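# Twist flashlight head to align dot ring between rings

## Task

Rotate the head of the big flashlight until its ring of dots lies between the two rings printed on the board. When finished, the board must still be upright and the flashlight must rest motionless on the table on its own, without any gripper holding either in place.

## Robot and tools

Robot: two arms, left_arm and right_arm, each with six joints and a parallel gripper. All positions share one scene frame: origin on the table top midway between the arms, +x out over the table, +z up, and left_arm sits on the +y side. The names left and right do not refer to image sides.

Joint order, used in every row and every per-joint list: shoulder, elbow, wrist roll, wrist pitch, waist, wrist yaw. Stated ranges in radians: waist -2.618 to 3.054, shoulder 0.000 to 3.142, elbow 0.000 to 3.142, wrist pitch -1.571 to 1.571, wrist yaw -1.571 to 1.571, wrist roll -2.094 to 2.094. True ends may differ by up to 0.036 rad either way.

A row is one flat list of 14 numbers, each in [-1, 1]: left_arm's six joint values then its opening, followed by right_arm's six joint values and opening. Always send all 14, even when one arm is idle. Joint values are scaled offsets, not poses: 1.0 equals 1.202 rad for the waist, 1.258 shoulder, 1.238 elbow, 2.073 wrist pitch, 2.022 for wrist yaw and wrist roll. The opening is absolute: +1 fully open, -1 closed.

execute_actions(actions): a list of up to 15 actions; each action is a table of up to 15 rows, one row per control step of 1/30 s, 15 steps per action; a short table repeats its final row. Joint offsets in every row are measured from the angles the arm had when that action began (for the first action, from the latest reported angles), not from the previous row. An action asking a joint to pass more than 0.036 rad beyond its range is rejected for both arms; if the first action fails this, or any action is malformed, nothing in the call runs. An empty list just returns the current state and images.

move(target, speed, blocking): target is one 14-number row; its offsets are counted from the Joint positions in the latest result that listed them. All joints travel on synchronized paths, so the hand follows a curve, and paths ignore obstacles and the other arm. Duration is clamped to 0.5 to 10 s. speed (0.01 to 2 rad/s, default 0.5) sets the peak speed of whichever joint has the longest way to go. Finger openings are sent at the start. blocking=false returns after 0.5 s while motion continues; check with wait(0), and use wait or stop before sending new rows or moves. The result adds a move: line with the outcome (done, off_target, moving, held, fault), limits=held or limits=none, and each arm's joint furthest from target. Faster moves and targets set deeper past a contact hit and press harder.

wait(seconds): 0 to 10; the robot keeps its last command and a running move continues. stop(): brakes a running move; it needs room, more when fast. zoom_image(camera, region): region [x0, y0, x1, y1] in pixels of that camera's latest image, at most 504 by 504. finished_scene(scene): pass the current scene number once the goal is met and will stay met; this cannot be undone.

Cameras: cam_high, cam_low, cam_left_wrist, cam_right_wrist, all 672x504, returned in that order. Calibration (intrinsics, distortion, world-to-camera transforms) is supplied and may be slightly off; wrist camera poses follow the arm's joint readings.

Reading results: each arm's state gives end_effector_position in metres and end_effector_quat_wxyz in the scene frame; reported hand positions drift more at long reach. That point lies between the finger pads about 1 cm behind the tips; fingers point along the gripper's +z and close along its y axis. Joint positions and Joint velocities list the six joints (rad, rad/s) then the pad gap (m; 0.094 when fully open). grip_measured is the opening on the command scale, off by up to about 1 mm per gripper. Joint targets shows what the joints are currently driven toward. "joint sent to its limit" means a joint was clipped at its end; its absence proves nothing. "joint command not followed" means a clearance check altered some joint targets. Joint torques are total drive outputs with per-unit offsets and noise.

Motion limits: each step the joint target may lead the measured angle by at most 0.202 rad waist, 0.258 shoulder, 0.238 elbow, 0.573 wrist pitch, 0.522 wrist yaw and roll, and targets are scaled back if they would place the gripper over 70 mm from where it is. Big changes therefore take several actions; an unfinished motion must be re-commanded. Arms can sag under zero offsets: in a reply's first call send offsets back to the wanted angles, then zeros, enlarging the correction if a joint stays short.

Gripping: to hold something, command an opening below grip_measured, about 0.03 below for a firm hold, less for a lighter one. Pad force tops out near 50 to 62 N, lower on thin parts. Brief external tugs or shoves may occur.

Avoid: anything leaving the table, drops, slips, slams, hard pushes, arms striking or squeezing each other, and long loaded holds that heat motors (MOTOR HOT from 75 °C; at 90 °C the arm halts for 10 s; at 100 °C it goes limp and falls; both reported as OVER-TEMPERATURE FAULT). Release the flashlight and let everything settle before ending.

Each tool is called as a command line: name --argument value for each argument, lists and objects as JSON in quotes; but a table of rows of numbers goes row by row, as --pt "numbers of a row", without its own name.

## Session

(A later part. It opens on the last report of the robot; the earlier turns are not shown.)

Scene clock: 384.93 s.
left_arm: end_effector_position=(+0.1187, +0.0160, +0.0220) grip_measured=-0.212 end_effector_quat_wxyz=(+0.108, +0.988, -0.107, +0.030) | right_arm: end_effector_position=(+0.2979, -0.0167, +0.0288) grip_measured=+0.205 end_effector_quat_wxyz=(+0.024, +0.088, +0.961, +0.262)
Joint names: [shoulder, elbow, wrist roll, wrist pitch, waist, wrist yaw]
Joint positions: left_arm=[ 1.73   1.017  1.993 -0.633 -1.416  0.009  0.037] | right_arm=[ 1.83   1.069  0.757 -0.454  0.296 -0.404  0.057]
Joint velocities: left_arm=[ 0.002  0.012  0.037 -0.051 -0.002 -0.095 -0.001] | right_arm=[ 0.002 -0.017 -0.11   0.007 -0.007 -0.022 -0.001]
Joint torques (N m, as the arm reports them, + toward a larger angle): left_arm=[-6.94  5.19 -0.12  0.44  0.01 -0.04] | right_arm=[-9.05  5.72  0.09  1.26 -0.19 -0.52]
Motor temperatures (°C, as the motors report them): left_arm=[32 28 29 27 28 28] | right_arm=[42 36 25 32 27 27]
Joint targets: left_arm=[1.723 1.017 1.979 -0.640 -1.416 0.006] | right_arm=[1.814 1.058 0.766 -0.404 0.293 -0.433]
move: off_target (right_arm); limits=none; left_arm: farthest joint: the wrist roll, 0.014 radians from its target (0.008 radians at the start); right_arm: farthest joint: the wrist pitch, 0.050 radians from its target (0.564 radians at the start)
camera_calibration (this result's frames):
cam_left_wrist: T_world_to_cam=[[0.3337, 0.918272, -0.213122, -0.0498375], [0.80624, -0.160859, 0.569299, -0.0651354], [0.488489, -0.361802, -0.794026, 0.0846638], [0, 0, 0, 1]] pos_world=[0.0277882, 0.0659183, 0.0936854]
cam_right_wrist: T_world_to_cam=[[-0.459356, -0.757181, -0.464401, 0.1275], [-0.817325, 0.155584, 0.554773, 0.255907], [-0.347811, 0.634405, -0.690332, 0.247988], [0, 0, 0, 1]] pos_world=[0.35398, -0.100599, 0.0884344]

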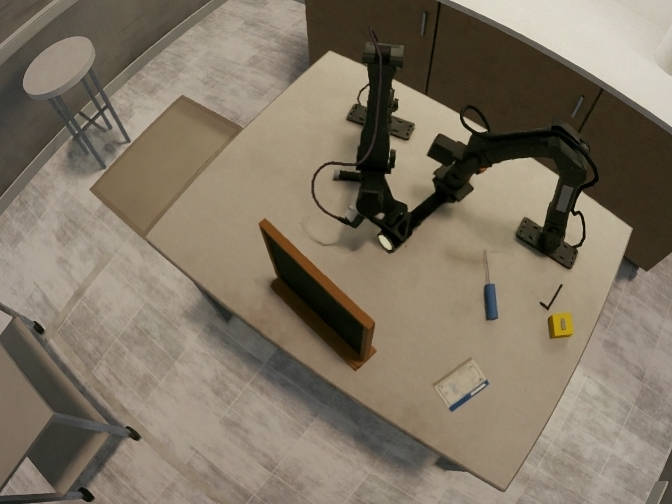

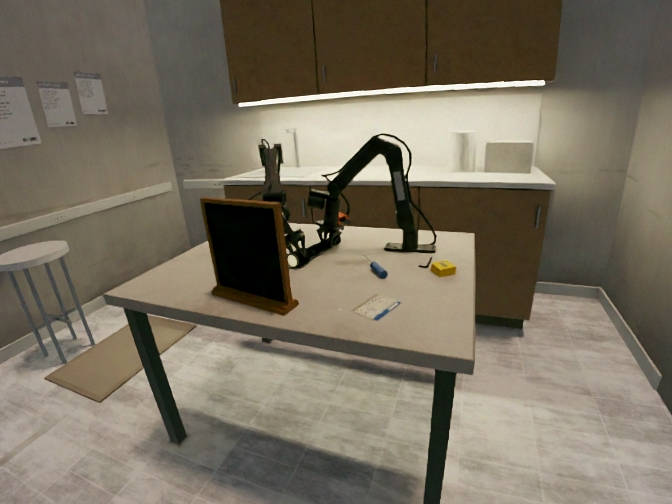

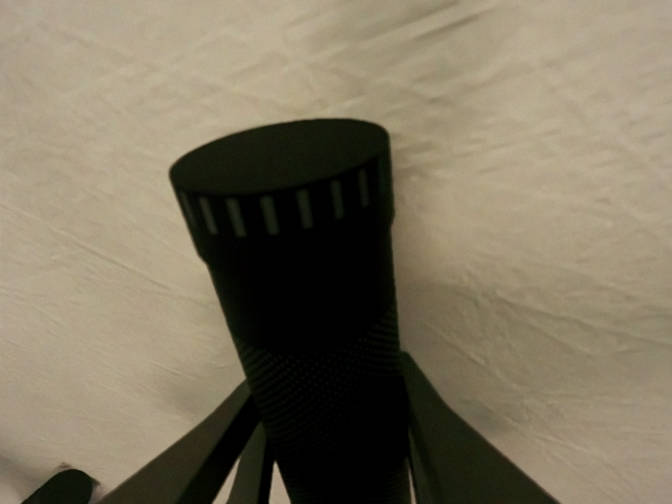

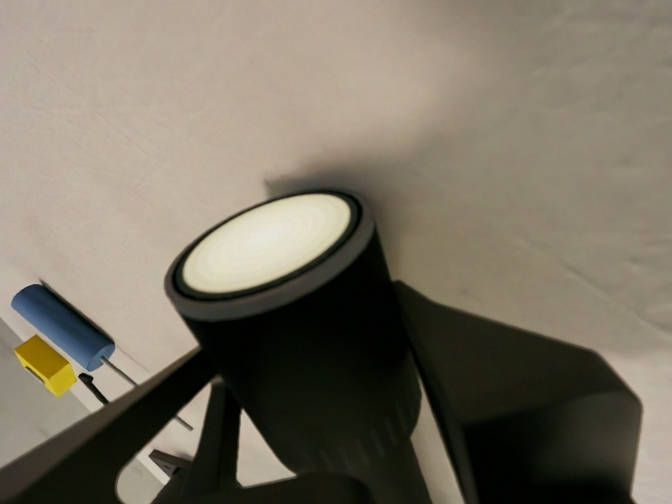

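move --target '[-0.006,0,-0.007,-0.003,0,-0.002,-0.5,-0.1415,0.068,-0.033,-0.123,-0.084,-0.025,0.45]' --speed 0.5

move --target '[-0.006,0,0,0,0,0,-0.5,-0.506,-0.253,-0.345,0.353,0,0.224,1.0]' --speed 1.0

zoom_image --camera "cam_right_wrist" --region '[280, 120, 470, 290]'

Scene clock: 403.10 s.
left_arm: end_effector_position=(+0.1187, +0.0160, +0.0220) grip_measured=-0.212 end_effector_quat_wxyz=(+0.108, +0.988, -0.107, +0.030) | right_arm: end_effector_position=(+0.2934, -0.0509, +0.0874) grip_measured=+0.448 end_effector_quat_wxyz=(+0.023, +0.104, +0.957, +0.270)
Joint names: [shoulder, elbow, wrist roll, wrist pitch, waist, wrist yaw]
Joint positions: left_arm=[ 1.73   1.017  1.993 -0.633 -1.416  0.009  0.037] | right_arm=[ 1.669  1.125  0.699 -0.695  0.202 -0.445  0.068]
Joint velocities: left_arm=[-0.002  0.002  0.007  0.007 -0.002 -0.022  0.   ] | right_arm=[ 0.012 -0.012 -0.037  0.066  0.007  0.037  0.002]
Joint torques (N m, as the arm reports them, + toward a larger angle): left_arm=[-6.92  5.18 -0.13  0.51 -0.06 -0.04] | right_arm=[-8.06  9.58 -0.05  0.48 -0.53 -0.35]
Motor temperatures (°C, as the motors report them): left_arm=[32 28 29 27 28 28] | right_arm=[41 35 25 34 27 28]
Joint targets: left_arm=[1.723 1.017 1.979 -0.639 -1.416 0.005] | right_arm=[1.652 1.153 0.690 -0.709 0.195 -0.454]
move: off_target (right_arm); limits=none; left_arm: farthest joint: the wrist roll, 0.014 radians from its target (0.014 radians at the start); right_arm: farthest joint: the elbow, 0.028 radians from its target (0.084 radians at the start)
camera_calibration (this result's frames):
cam_left_wrist: T_world_to_cam=[[0.3337, 0.918272, -0.213122, -0.0498375], [0.80624, -0.160859, 0.569299, -0.0651354], [0.488489, -0.361802, -0.794026, 0.0846638], [0, 0, 0, 1]] pos_world=[0.0277882, 0.0659183, 0.0936854]
cam_right_wrist: T_world_to_cam=[[-0.486653, -0.733657, -0.474254, 0.13683], [-0.807251, 0.170141, 0.565153, 0.221933], [-0.333939, 0.657875, -0.675045, 0.304375], [0, 0, 0, 1]] pos_world=[0.347387, -0.137615, 0.144932]

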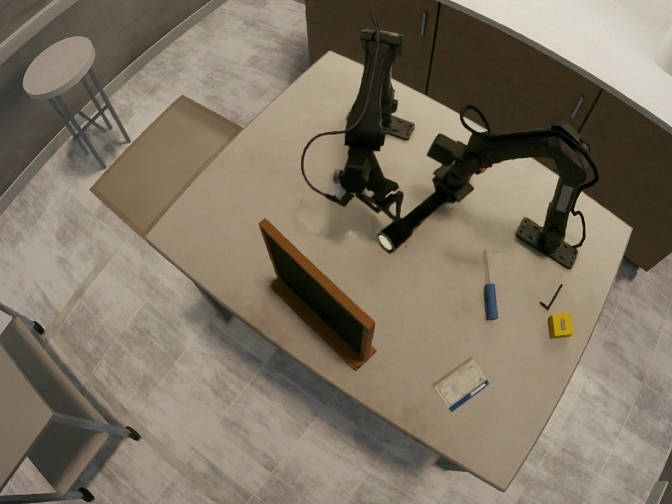

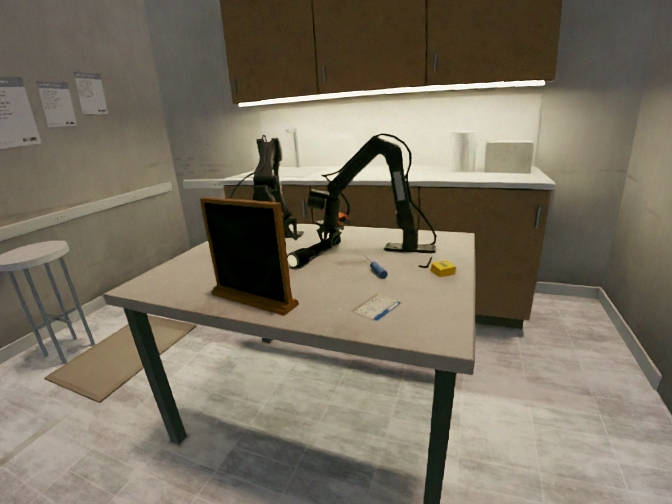

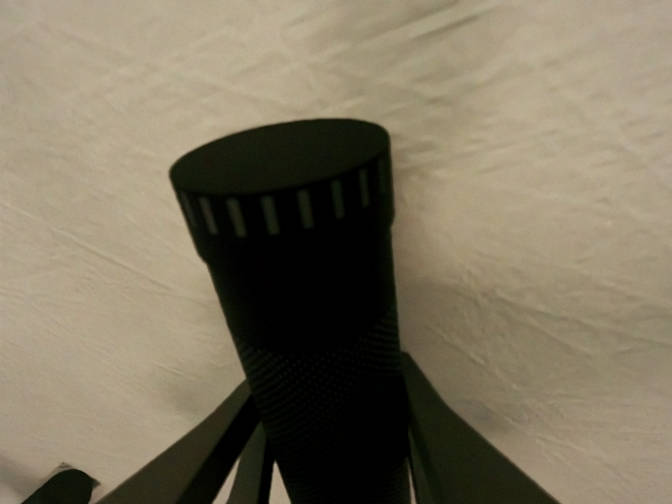

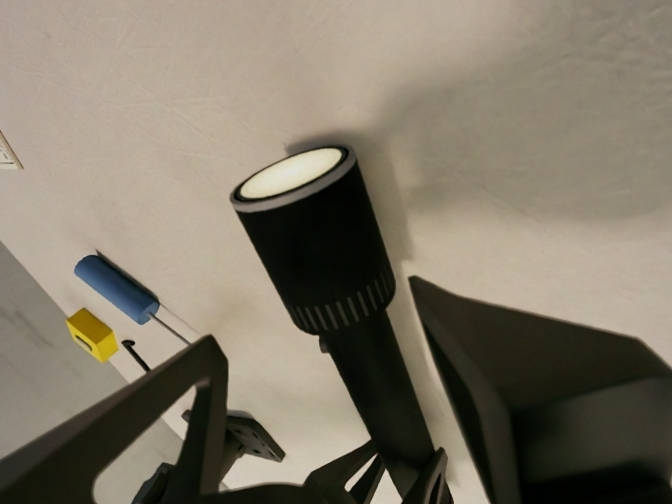

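Scene clock: 404.77 s.
left_arm: end_effector_position=(+0.1187, +0.0160, +0.0220) grip_measured=-0.212 end_effector_quat_wxyz=(+0.108, +0.988, -0.107, +0.030) | right_arm: end_effector_position=(+0.3437, -0.1127, +0.3040) grip_measured=+1.000 end_effector_quat_wxyz=(+0.619, -0.153, +0.759, +0.131)
Joint names: [shoulder, elbow, wrist roll, wrist pitch, waist, wrist yaw]
Joint positions: left_arm=[ 1.73   1.017  1.993 -0.633 -1.416  0.009  0.037] | right_arm=[ 1.046  0.832  0.01   0.014  0.202 -0.     0.094]
Joint velocities: left_arm=[ 0.012 -0.002  0.007 -0.037 -0.022  0.037  0.001] | right_arm=[ 0.017 -0.012 -0.081  0.037  0.002  0.037  0.   ]
Joint torques (N m, as the arm reports them, + toward a larger angle): left_arm=[-6.96  5.2  -0.01  0.53  0.05 -0.02] | right_arm=[-3.5   6.61 -0.02  2.02  0.    0.07]
Motor temperatures (°C, as the motors report them): left_arm=[32 28 29 27 28 28] | right_arm=[41 35 25 34 27 28]
Joint targets: left_arm=[1.723 1.017 1.993 -0.633 -1.416 0.009] | right_arm=[1.032 0.812 0.002 0.037 0.201 0.008]
move: off_target (right_arm); limits=none; left_arm: farthest joint: the shoulder, 0.008 radians from its target (0.008 radians at the start); right_arm: farthest joint: the wrist pitch, 0.022 radians from its target (0.731 radians at the start)
camera_calibration (this result's frames):
cam_left_wrist: T_world_to_cam=[[0.3337, 0.918272, -0.213122, -0.0498375], [0.80624, -0.160859, 0.569299, -0.0651354], [0.488489, -0.361802, -0.794026, 0.0846638], [0, 0, 0, 1]] pos_world=[0.0277882, 0.0659183, 0.0936854]
cam_right_wrist: T_world_to_cam=[[0.297741, -0.901726, -0.313434, -0.118789], [-0.696162, 0.0195737, -0.717618, 0.485473], [0.653229, 0.431865, -0.62192, 0.127085], [0, 0, 0, 1]] pos_world=[0.290321, -0.171501, 0.390189]

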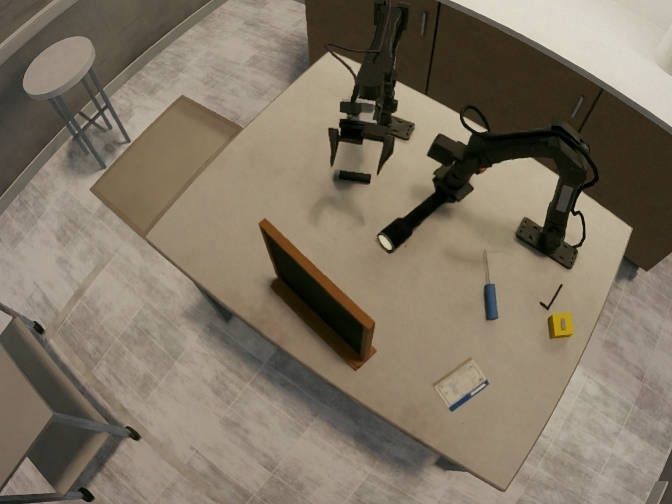

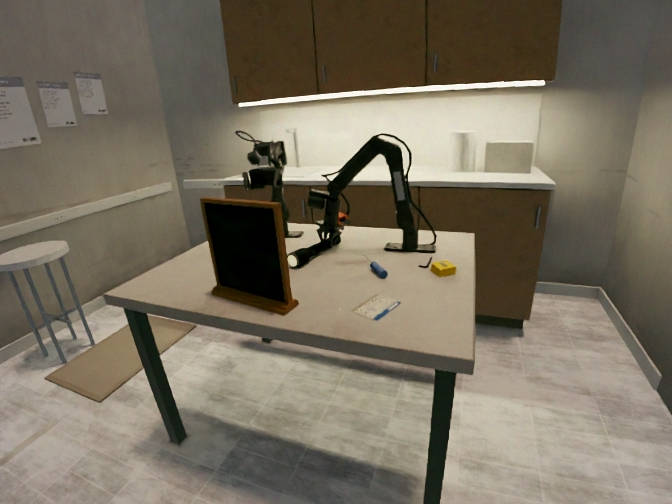

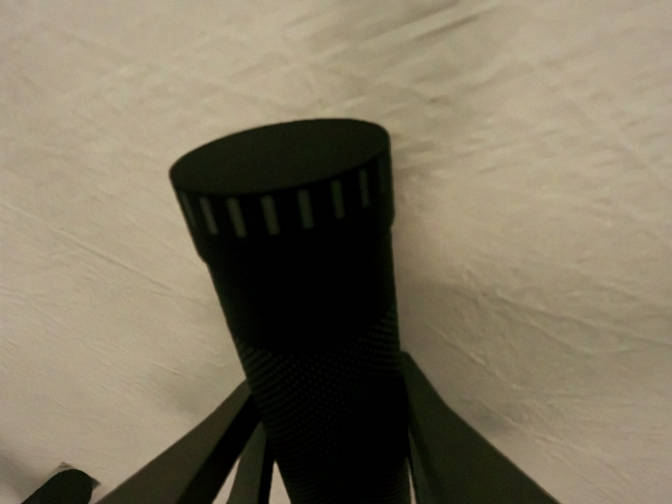

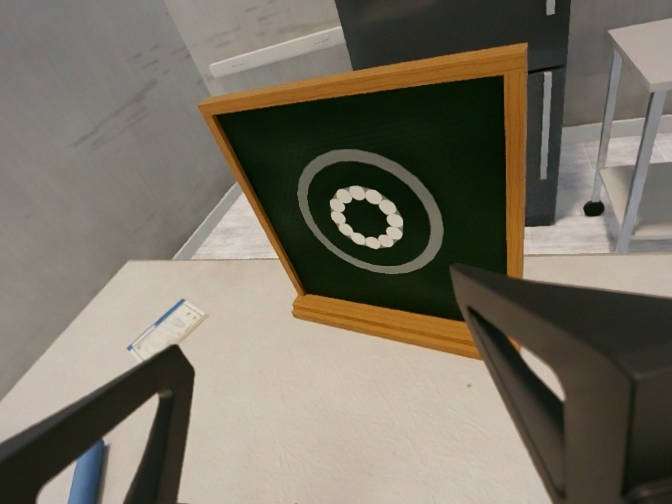

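Region (280, 120, 470, 290) of cam_right_wrist's 672x504 image, scaled by 2.653, with more detail than that image has; it fills the top 451 rows of this view, and the rest is white.

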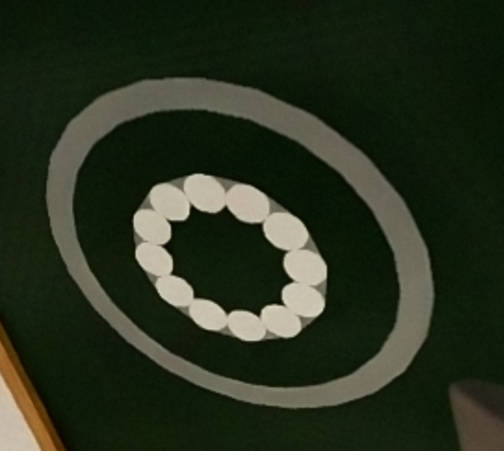

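move --target '[-0.006,0,0,0,0,0,-0.5,0.484,0.259,0.344,-0.349,0,-0.225,0.45]' --speed 1.0

Scene clock: 419.47 s.
left_arm: end_effector_position=(+0.1187, +0.0160, +0.0220) grip_measured=-0.212 end_effector_quat_wxyz=(+0.108, +0.988, -0.107, +0.030) | right_arm: end_effector_position=(+0.2892, -0.0526, +0.0844) grip_measured=+0.452 end_effector_quat_wxyz=(+0.018, +0.107, +0.957, +0.268)
Joint names: [shoulder, elbow, wrist roll, wrist pitch, waist, wrist yaw]
Joint positions: left_arm=[ 1.73   1.017  1.993 -0.633 -1.416  0.009  0.037] | right_arm=[ 1.663  1.109  0.703 -0.695  0.202 -0.446  0.068]
Joint velocities: left_arm=[ 0.002  0.007 -0.007 -0.037 -0.012 -0.007 -0.   ] | right_arm=[-0.022 -0.002  0.022 -0.066 -0.022 -0.022 -0.001]
Joint torques (N m, as the arm reports them, + toward a larger angle): left_arm=[-6.86  5.23 -0.02  0.56  0.02 -0.03] | right_arm=[-7.25 10.92  0.02  0.45  0.05 -0.34]
Motor temperatures (°C, as the motors report them): left_arm=[32 29 29 27 28 28] | right_arm=[39 35 25 37 27 27]
Joint targets: left_arm=[1.723 1.017 1.993 -0.633 -1.416 0.009] | right_arm=[1.655 1.152 0.705 -0.709 0.202 -0.455]
move: off_target (right_arm); limits=none; left_arm: farthest joint: the shoulder, 0.008 radians from its target (0.008 radians at the start); right_arm: farthest joint: the elbow, 0.043 radians from its target (0.321 radians at the start)
camera_calibration (this result's frames):
cam_left_wrist: T_world_to_cam=[[0.3337, 0.918272, -0.213122, -0.0498375], [0.80624, -0.160859, 0.569299, -0.0651354], [0.488489, -0.361802, -0.794026, 0.0846638], [0, 0, 0, 1]] pos_world=[0.0277882, 0.0659183, 0.0936854]
cam_right_wrist: T_world_to_cam=[[-0.494363, -0.733611, -0.466283, 0.133638], [-0.800072, 0.1743, 0.574024, 0.217908], [-0.339838, 0.656836, -0.67311, 0.30351], [0, 0, 0, 1]] pos_world=[0.343552, -0.139299, 0.141524]

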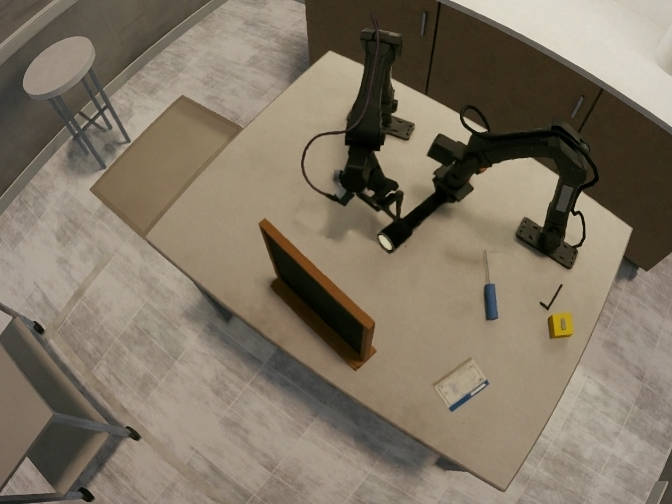

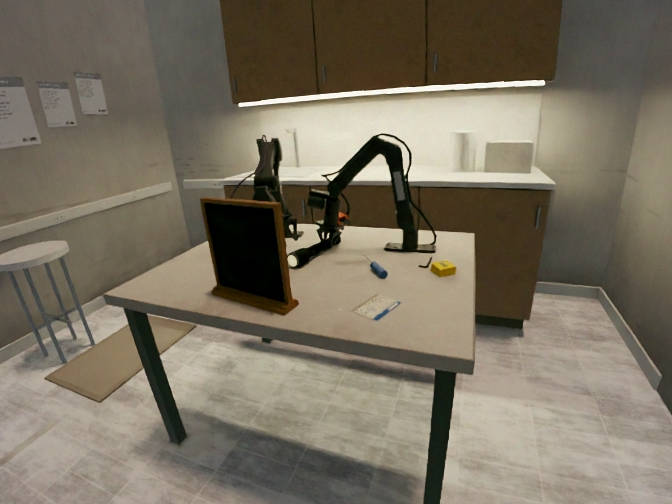

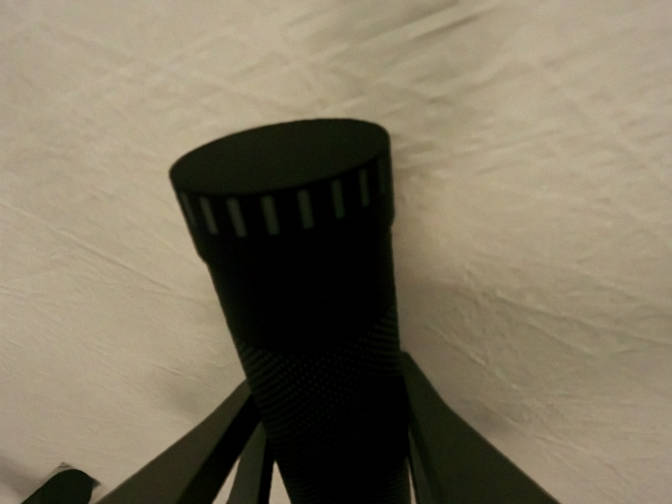

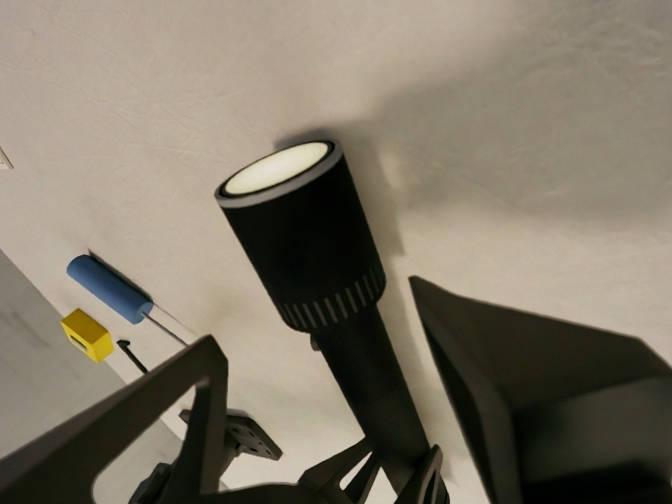

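move --target '[-0.006,0,0,0,0,0,-0.5,0.1296,-0.042,0.030,0.126,0.083,0.027,0.45]' --speed 0.5

Scene clock: 424.33 s.
left_arm: end_effector_position=(+0.1187, +0.0160, +0.0220) grip_measured=-0.212 end_effector_quat_wxyz=(+0.108, +0.988, -0.107, +0.030) | right_arm: end_effector_position=(+0.2984, -0.0181, +0.0278) grip_measured=+0.452 end_effector_quat_wxyz=(+0.025, +0.091, +0.961, +0.259)
Joint names: [shoulder, elbow, wrist roll, wrist pitch, waist, wrist yaw]
Joint positions: left_arm=[ 1.73   1.017  1.993 -0.633 -1.416  0.009  0.037] | right_arm=[ 1.83   1.067  0.762 -0.452  0.295 -0.397  0.068]
Joint velocities: left_arm=[ 0.002  0.007 -0.007  0.022  0.007 -0.007  0.   ] | right_arm=[-0.017 -0.007 -0.007  0.007 -0.017 -0.037 -0.001]
Joint torques (N m, as the arm reports them, + toward a larger angle): left_arm=[-6.95  5.22  0.    0.56  0.04 -0.01] | right_arm=[-8.11  5.83 -0.01  0.91  0.56 -0.12]
Motor temperatures (°C, as the motors report them): left_arm=[32 29 29 27 28 28] | right_arm=[39 36 25 36 27 27]
Joint targets: left_arm=[1.723 1.017 1.993 -0.633 -1.416 0.009] | right_arm=[1.826 1.057 0.764 -0.434 0.301 -0.391]
move: done; limits=none; left_arm: farthest joint: the shoulder, 0.008 radians from its target (0.008 radians at the start); right_arm: farthest joint: the wrist pitch, 0.019 radians from its target (0.261 radians at the start)
camera_calibration (this result's frames):
cam_left_wrist: T_world_to_cam=[[0.3337, 0.918272, -0.213122, -0.0498375], [0.80624, -0.160859, 0.569299, -0.0651354], [0.488489, -0.361802, -0.794026, 0.0846638], [0, 0, 0, 1]] pos_world=[0.0277882, 0.0659183, 0.0936854]
cam_right_wrist: T_world_to_cam=[[-0.465265, -0.756049, -0.460346, 0.127877], [-0.815979, 0.16476, 0.554105, 0.256895], [-0.343084, 0.633438, -0.693577, 0.247061], [0, 0, 0, 1]] pos_world=[0.35388, -0.102142, 0.0878772]

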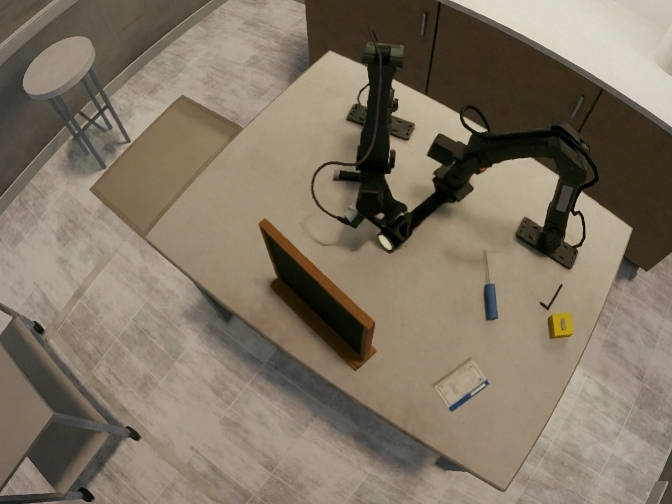

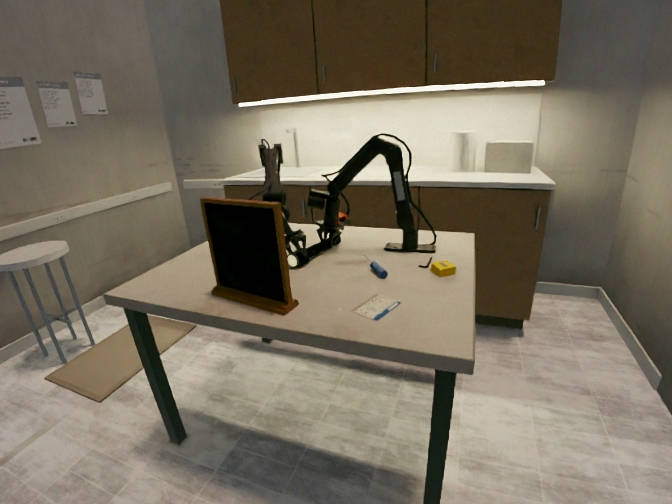

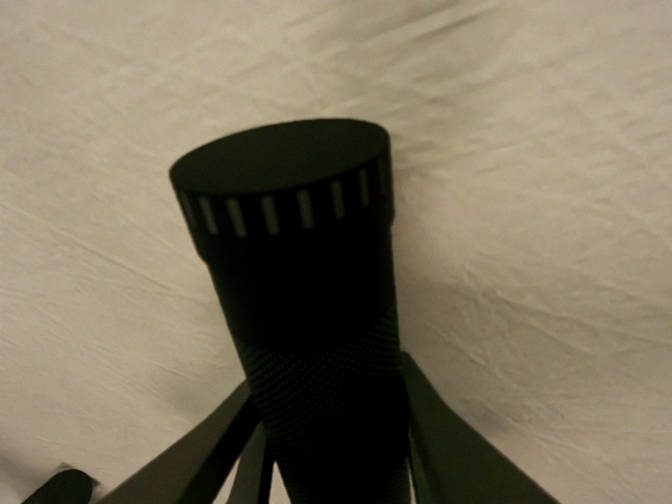

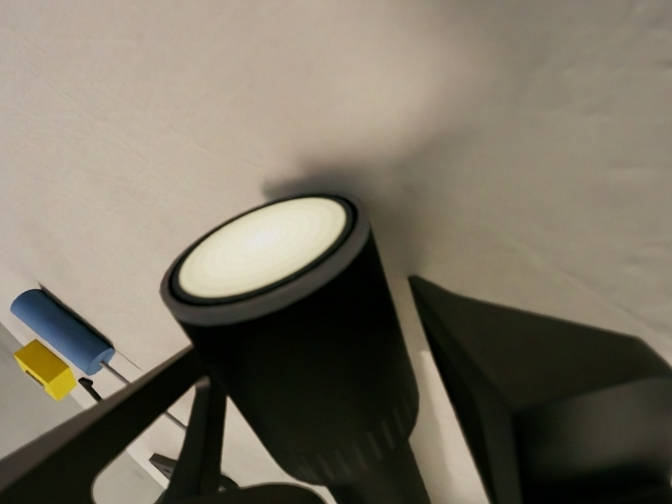

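execute_actions --actions '[[[-0.006,0,0,0,0,0,-0.5,-0.003,0,0,0.005,0.003,0,0.4],[-0.006,0,0,0,0,0,-0.5,-0.003,0,0,0.005,0.003,0,0.35],[-0.006,0,0,0,0,0,-0.5,-0.003,0,0,0.005,0.003,0,0.31],[-0.006,0,0,0,0,0,-0.5,-0.003,0,0,0.005,0.003,0,0.28],[-0.006,0,0,0,0,0,-0.5,-0.003,0,0,0.005,0.003,0,0.25],[-0.006,0,0,0,0,0,-0.5,-0.003,0,0,0.005,0.003,0,0.23],[-0.006,0,0,0,0,0,-0.5,-0.003,0,0,0.005,0.003,0,0.21],[-0.006,0,0,0,0,0,-0.5,-0.003,0,0,0.005,0.003,0,0.19],[-0.006,0,0,0,0,0,-0.5,-0.003,0,0,0.005,0.003,0,0.17],[-0.006,0,0,0,0,0,-0.5,-0.003,0,0,0.005,0.003,0,0.14]]]'

move --target '[-0.006,0,0,-0.002,0,0,-0.5,0.174,0.382,0.048,-0.2605,0.126,0.173,0.14]' --speed 0.6

Scene clock: 432.50 s.
left_arm: end_effector_position=(+0.1187, +0.0160, +0.0220) grip_measured=-0.212 end_effector_quat_wxyz=(+0.108, +0.988, -0.107, +0.030) | right_arm: end_effector_position=(+0.2988, -0.0173, +0.0283) grip_measured=+0.205 end_effector_quat_wxyz=(+0.026, +0.091, +0.961, +0.261)
Joint names: [shoulder, elbow, wrist roll, wrist pitch, waist, wrist yaw]
Joint positions: left_arm=[ 1.73   1.017  1.993 -0.633 -1.416  0.009  0.037] | right_arm=[ 1.83   1.067  0.763 -0.449  0.295 -0.4    0.057]
Joint velocities: left_arm=[ 0.007 -0.002 -0.022 -0.007 -0.007  0.007  0.001] | right_arm=[-0.027 -0.017 -0.022  0.007  0.002 -0.022 -0.   ]
Joint torques (N m, as the arm reports them, + toward a larger angle): left_arm=[-6.87  5.23  0.01  0.55 -0.01 -0.04] | right_arm=[-8.09  6.69  0.03  0.79  0.34 -0.15]
Motor temperatures (°C, as the motors report them): left_arm=[32 29 29 27 28 28] | right_arm=[39 35 25 36 27 27]
Joint targets: left_arm=[1.723 1.017 1.993 -0.633 -1.416 0.009] | right_arm=[1.826 1.067 0.762 -0.442 0.299 -0.397]
camera_calibration (this result's frames):
cam_left_wrist: T_world_to_cam=[[0.3337, 0.918272, -0.213122, -0.0498375], [0.80624, -0.160859, 0.569299, -0.0651354], [0.488489, -0.361802, -0.794026, 0.0846638], [0, 0, 0, 1]] pos_world=[0.0277882, 0.0659183, 0.0936854]
cam_right_wrist: T_world_to_cam=[[-0.464038, -0.754453, -0.464187, 0.128613], [-0.816903, 0.161836, 0.553605, 0.257034], [-0.342547, 0.636089, -0.691413, 0.246854], [0, 0, 0, 1]] pos_world=[0.354213, -0.101586, 0.0880836]

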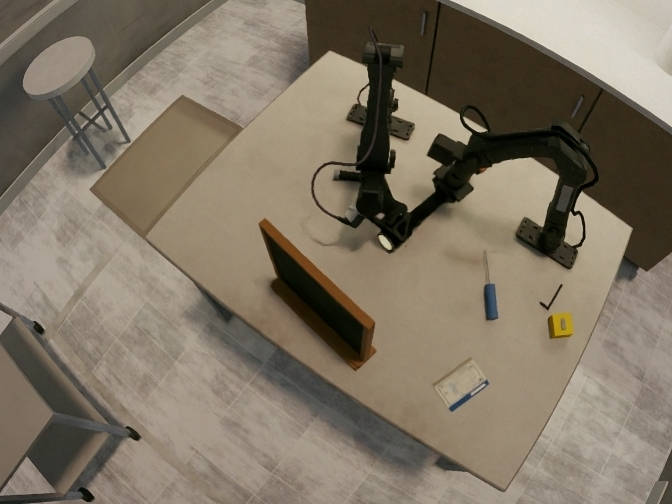

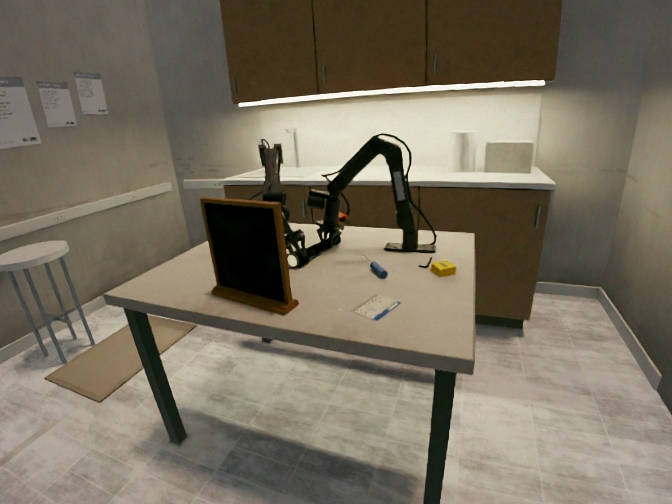

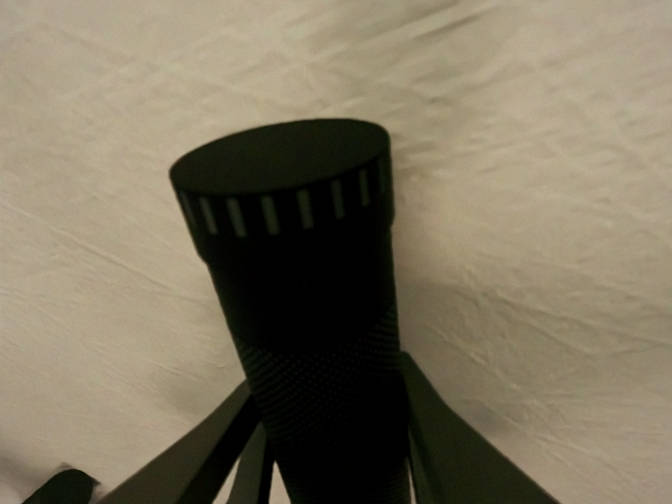

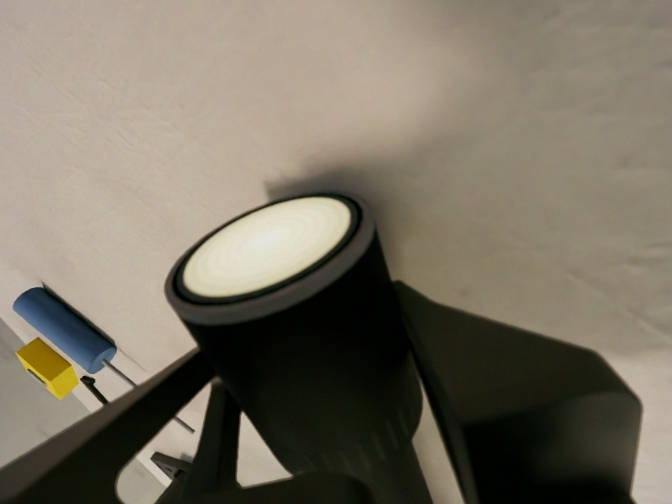

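Scene clock: 434.10 s.
left_arm: end_effector_position=(+0.1190, +0.0172, +0.0217) grip_measured=-0.212 end_effector_quat_wxyz=(+0.105, +0.989, -0.101, +0.030) | right_arm: end_effector_position=(+0.2997, -0.0129, +0.0279) grip_measured=+0.205 end_effector_quat_wxyz=(-0.003, +0.096, +0.994, +0.049)
Joint names: [shoulder, elbow, wrist roll, wrist pitch, waist, wrist yaw]
Joint positions: left_arm=[ 1.73   1.017  1.981 -0.638 -1.416  0.006  0.037] | right_arm=[ 2.053  1.502  0.847 -0.957  0.445 -0.076  0.057]
Joint velocities: left_arm=[-0.007 -0.002 -0.022  0.007  0.002 -0.051 -0.001] | right_arm=[-0.002 -0.002  0.037 -0.037  0.002  0.037  0.   ]
Joint torques (N m, as the arm reports them, + toward a larger angle): left_arm=[-6.88  5.12  0.09  0.57  0.02  0.01] | right_arm=[-10.07   9.87   0.13  -0.22   0.13   0.24]
Motor temperatures (°C, as the motors report them): left_arm=[32 29 29 27 28 28] | right_arm=[40 35 25 35 27 27]
Joint targets: left_arm=[1.723 1.017 1.993 -0.637 -1.416 0.009] | right_arm=[2.049 1.540 0.860 -0.989 0.447 -0.051]
move: off_target (right_arm); limits=none; left_arm: farthest joint: the wrist roll, 0.012 radians from its target (0.000 radians at the start); right_arm: farthest joint: the elbow, 0.038 radians from its target (0.473 radians at the start)
camera_calibration (this result's frames):
cam_left_wrist: T_world_to_cam=[[0.321975, 0.923374, -0.209076, -0.049873], [0.808599, -0.153337, 0.568028, -0.0654262], [0.492444, -0.351949, -0.796009, 0.0841504], [0, 0, 0, 1]] pos_world=[0.0275221, 0.0656358, 0.0937212]
cam_right_wrist: T_world_to_cam=[[-0.491167, -0.868426, -0.0677585, 0.127804], [-0.763311, 0.391628, 0.513794, 0.245342], [-0.419656, 0.304079, -0.855234, 0.267455], [0, 0, 0, 1]] pos_world=[0.362285, -0.0664218, 0.111341]

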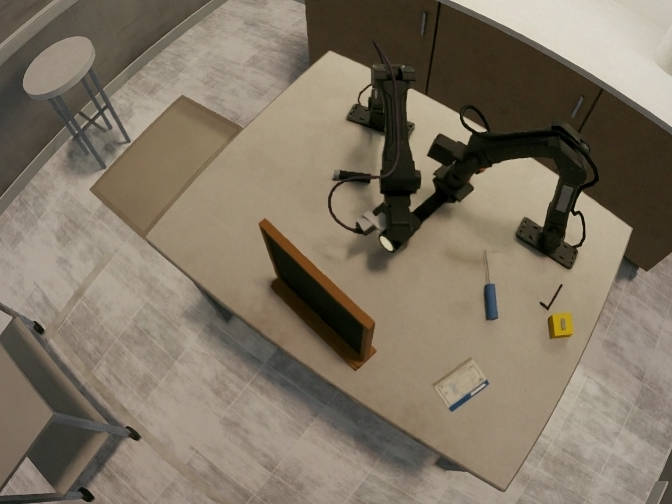

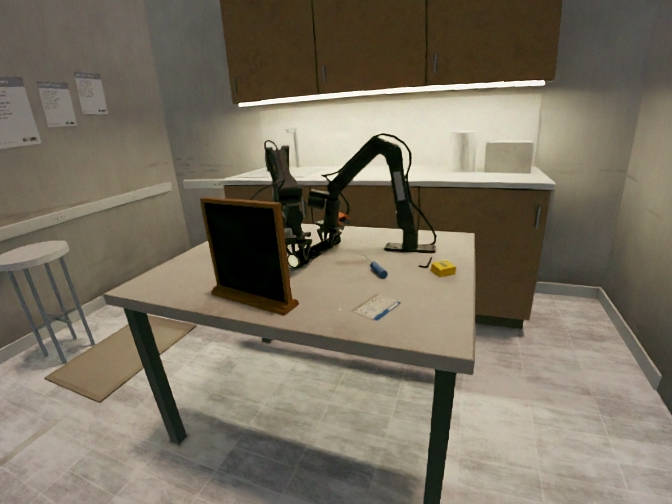

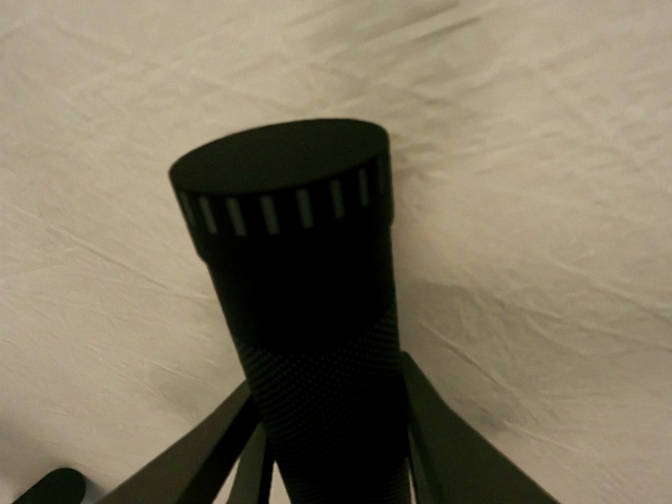

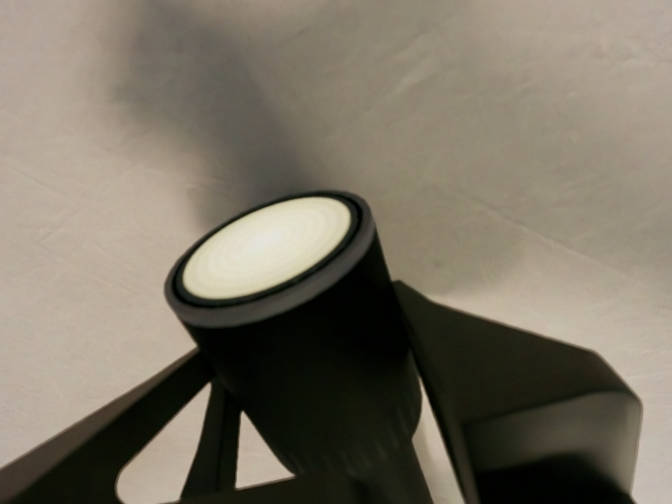

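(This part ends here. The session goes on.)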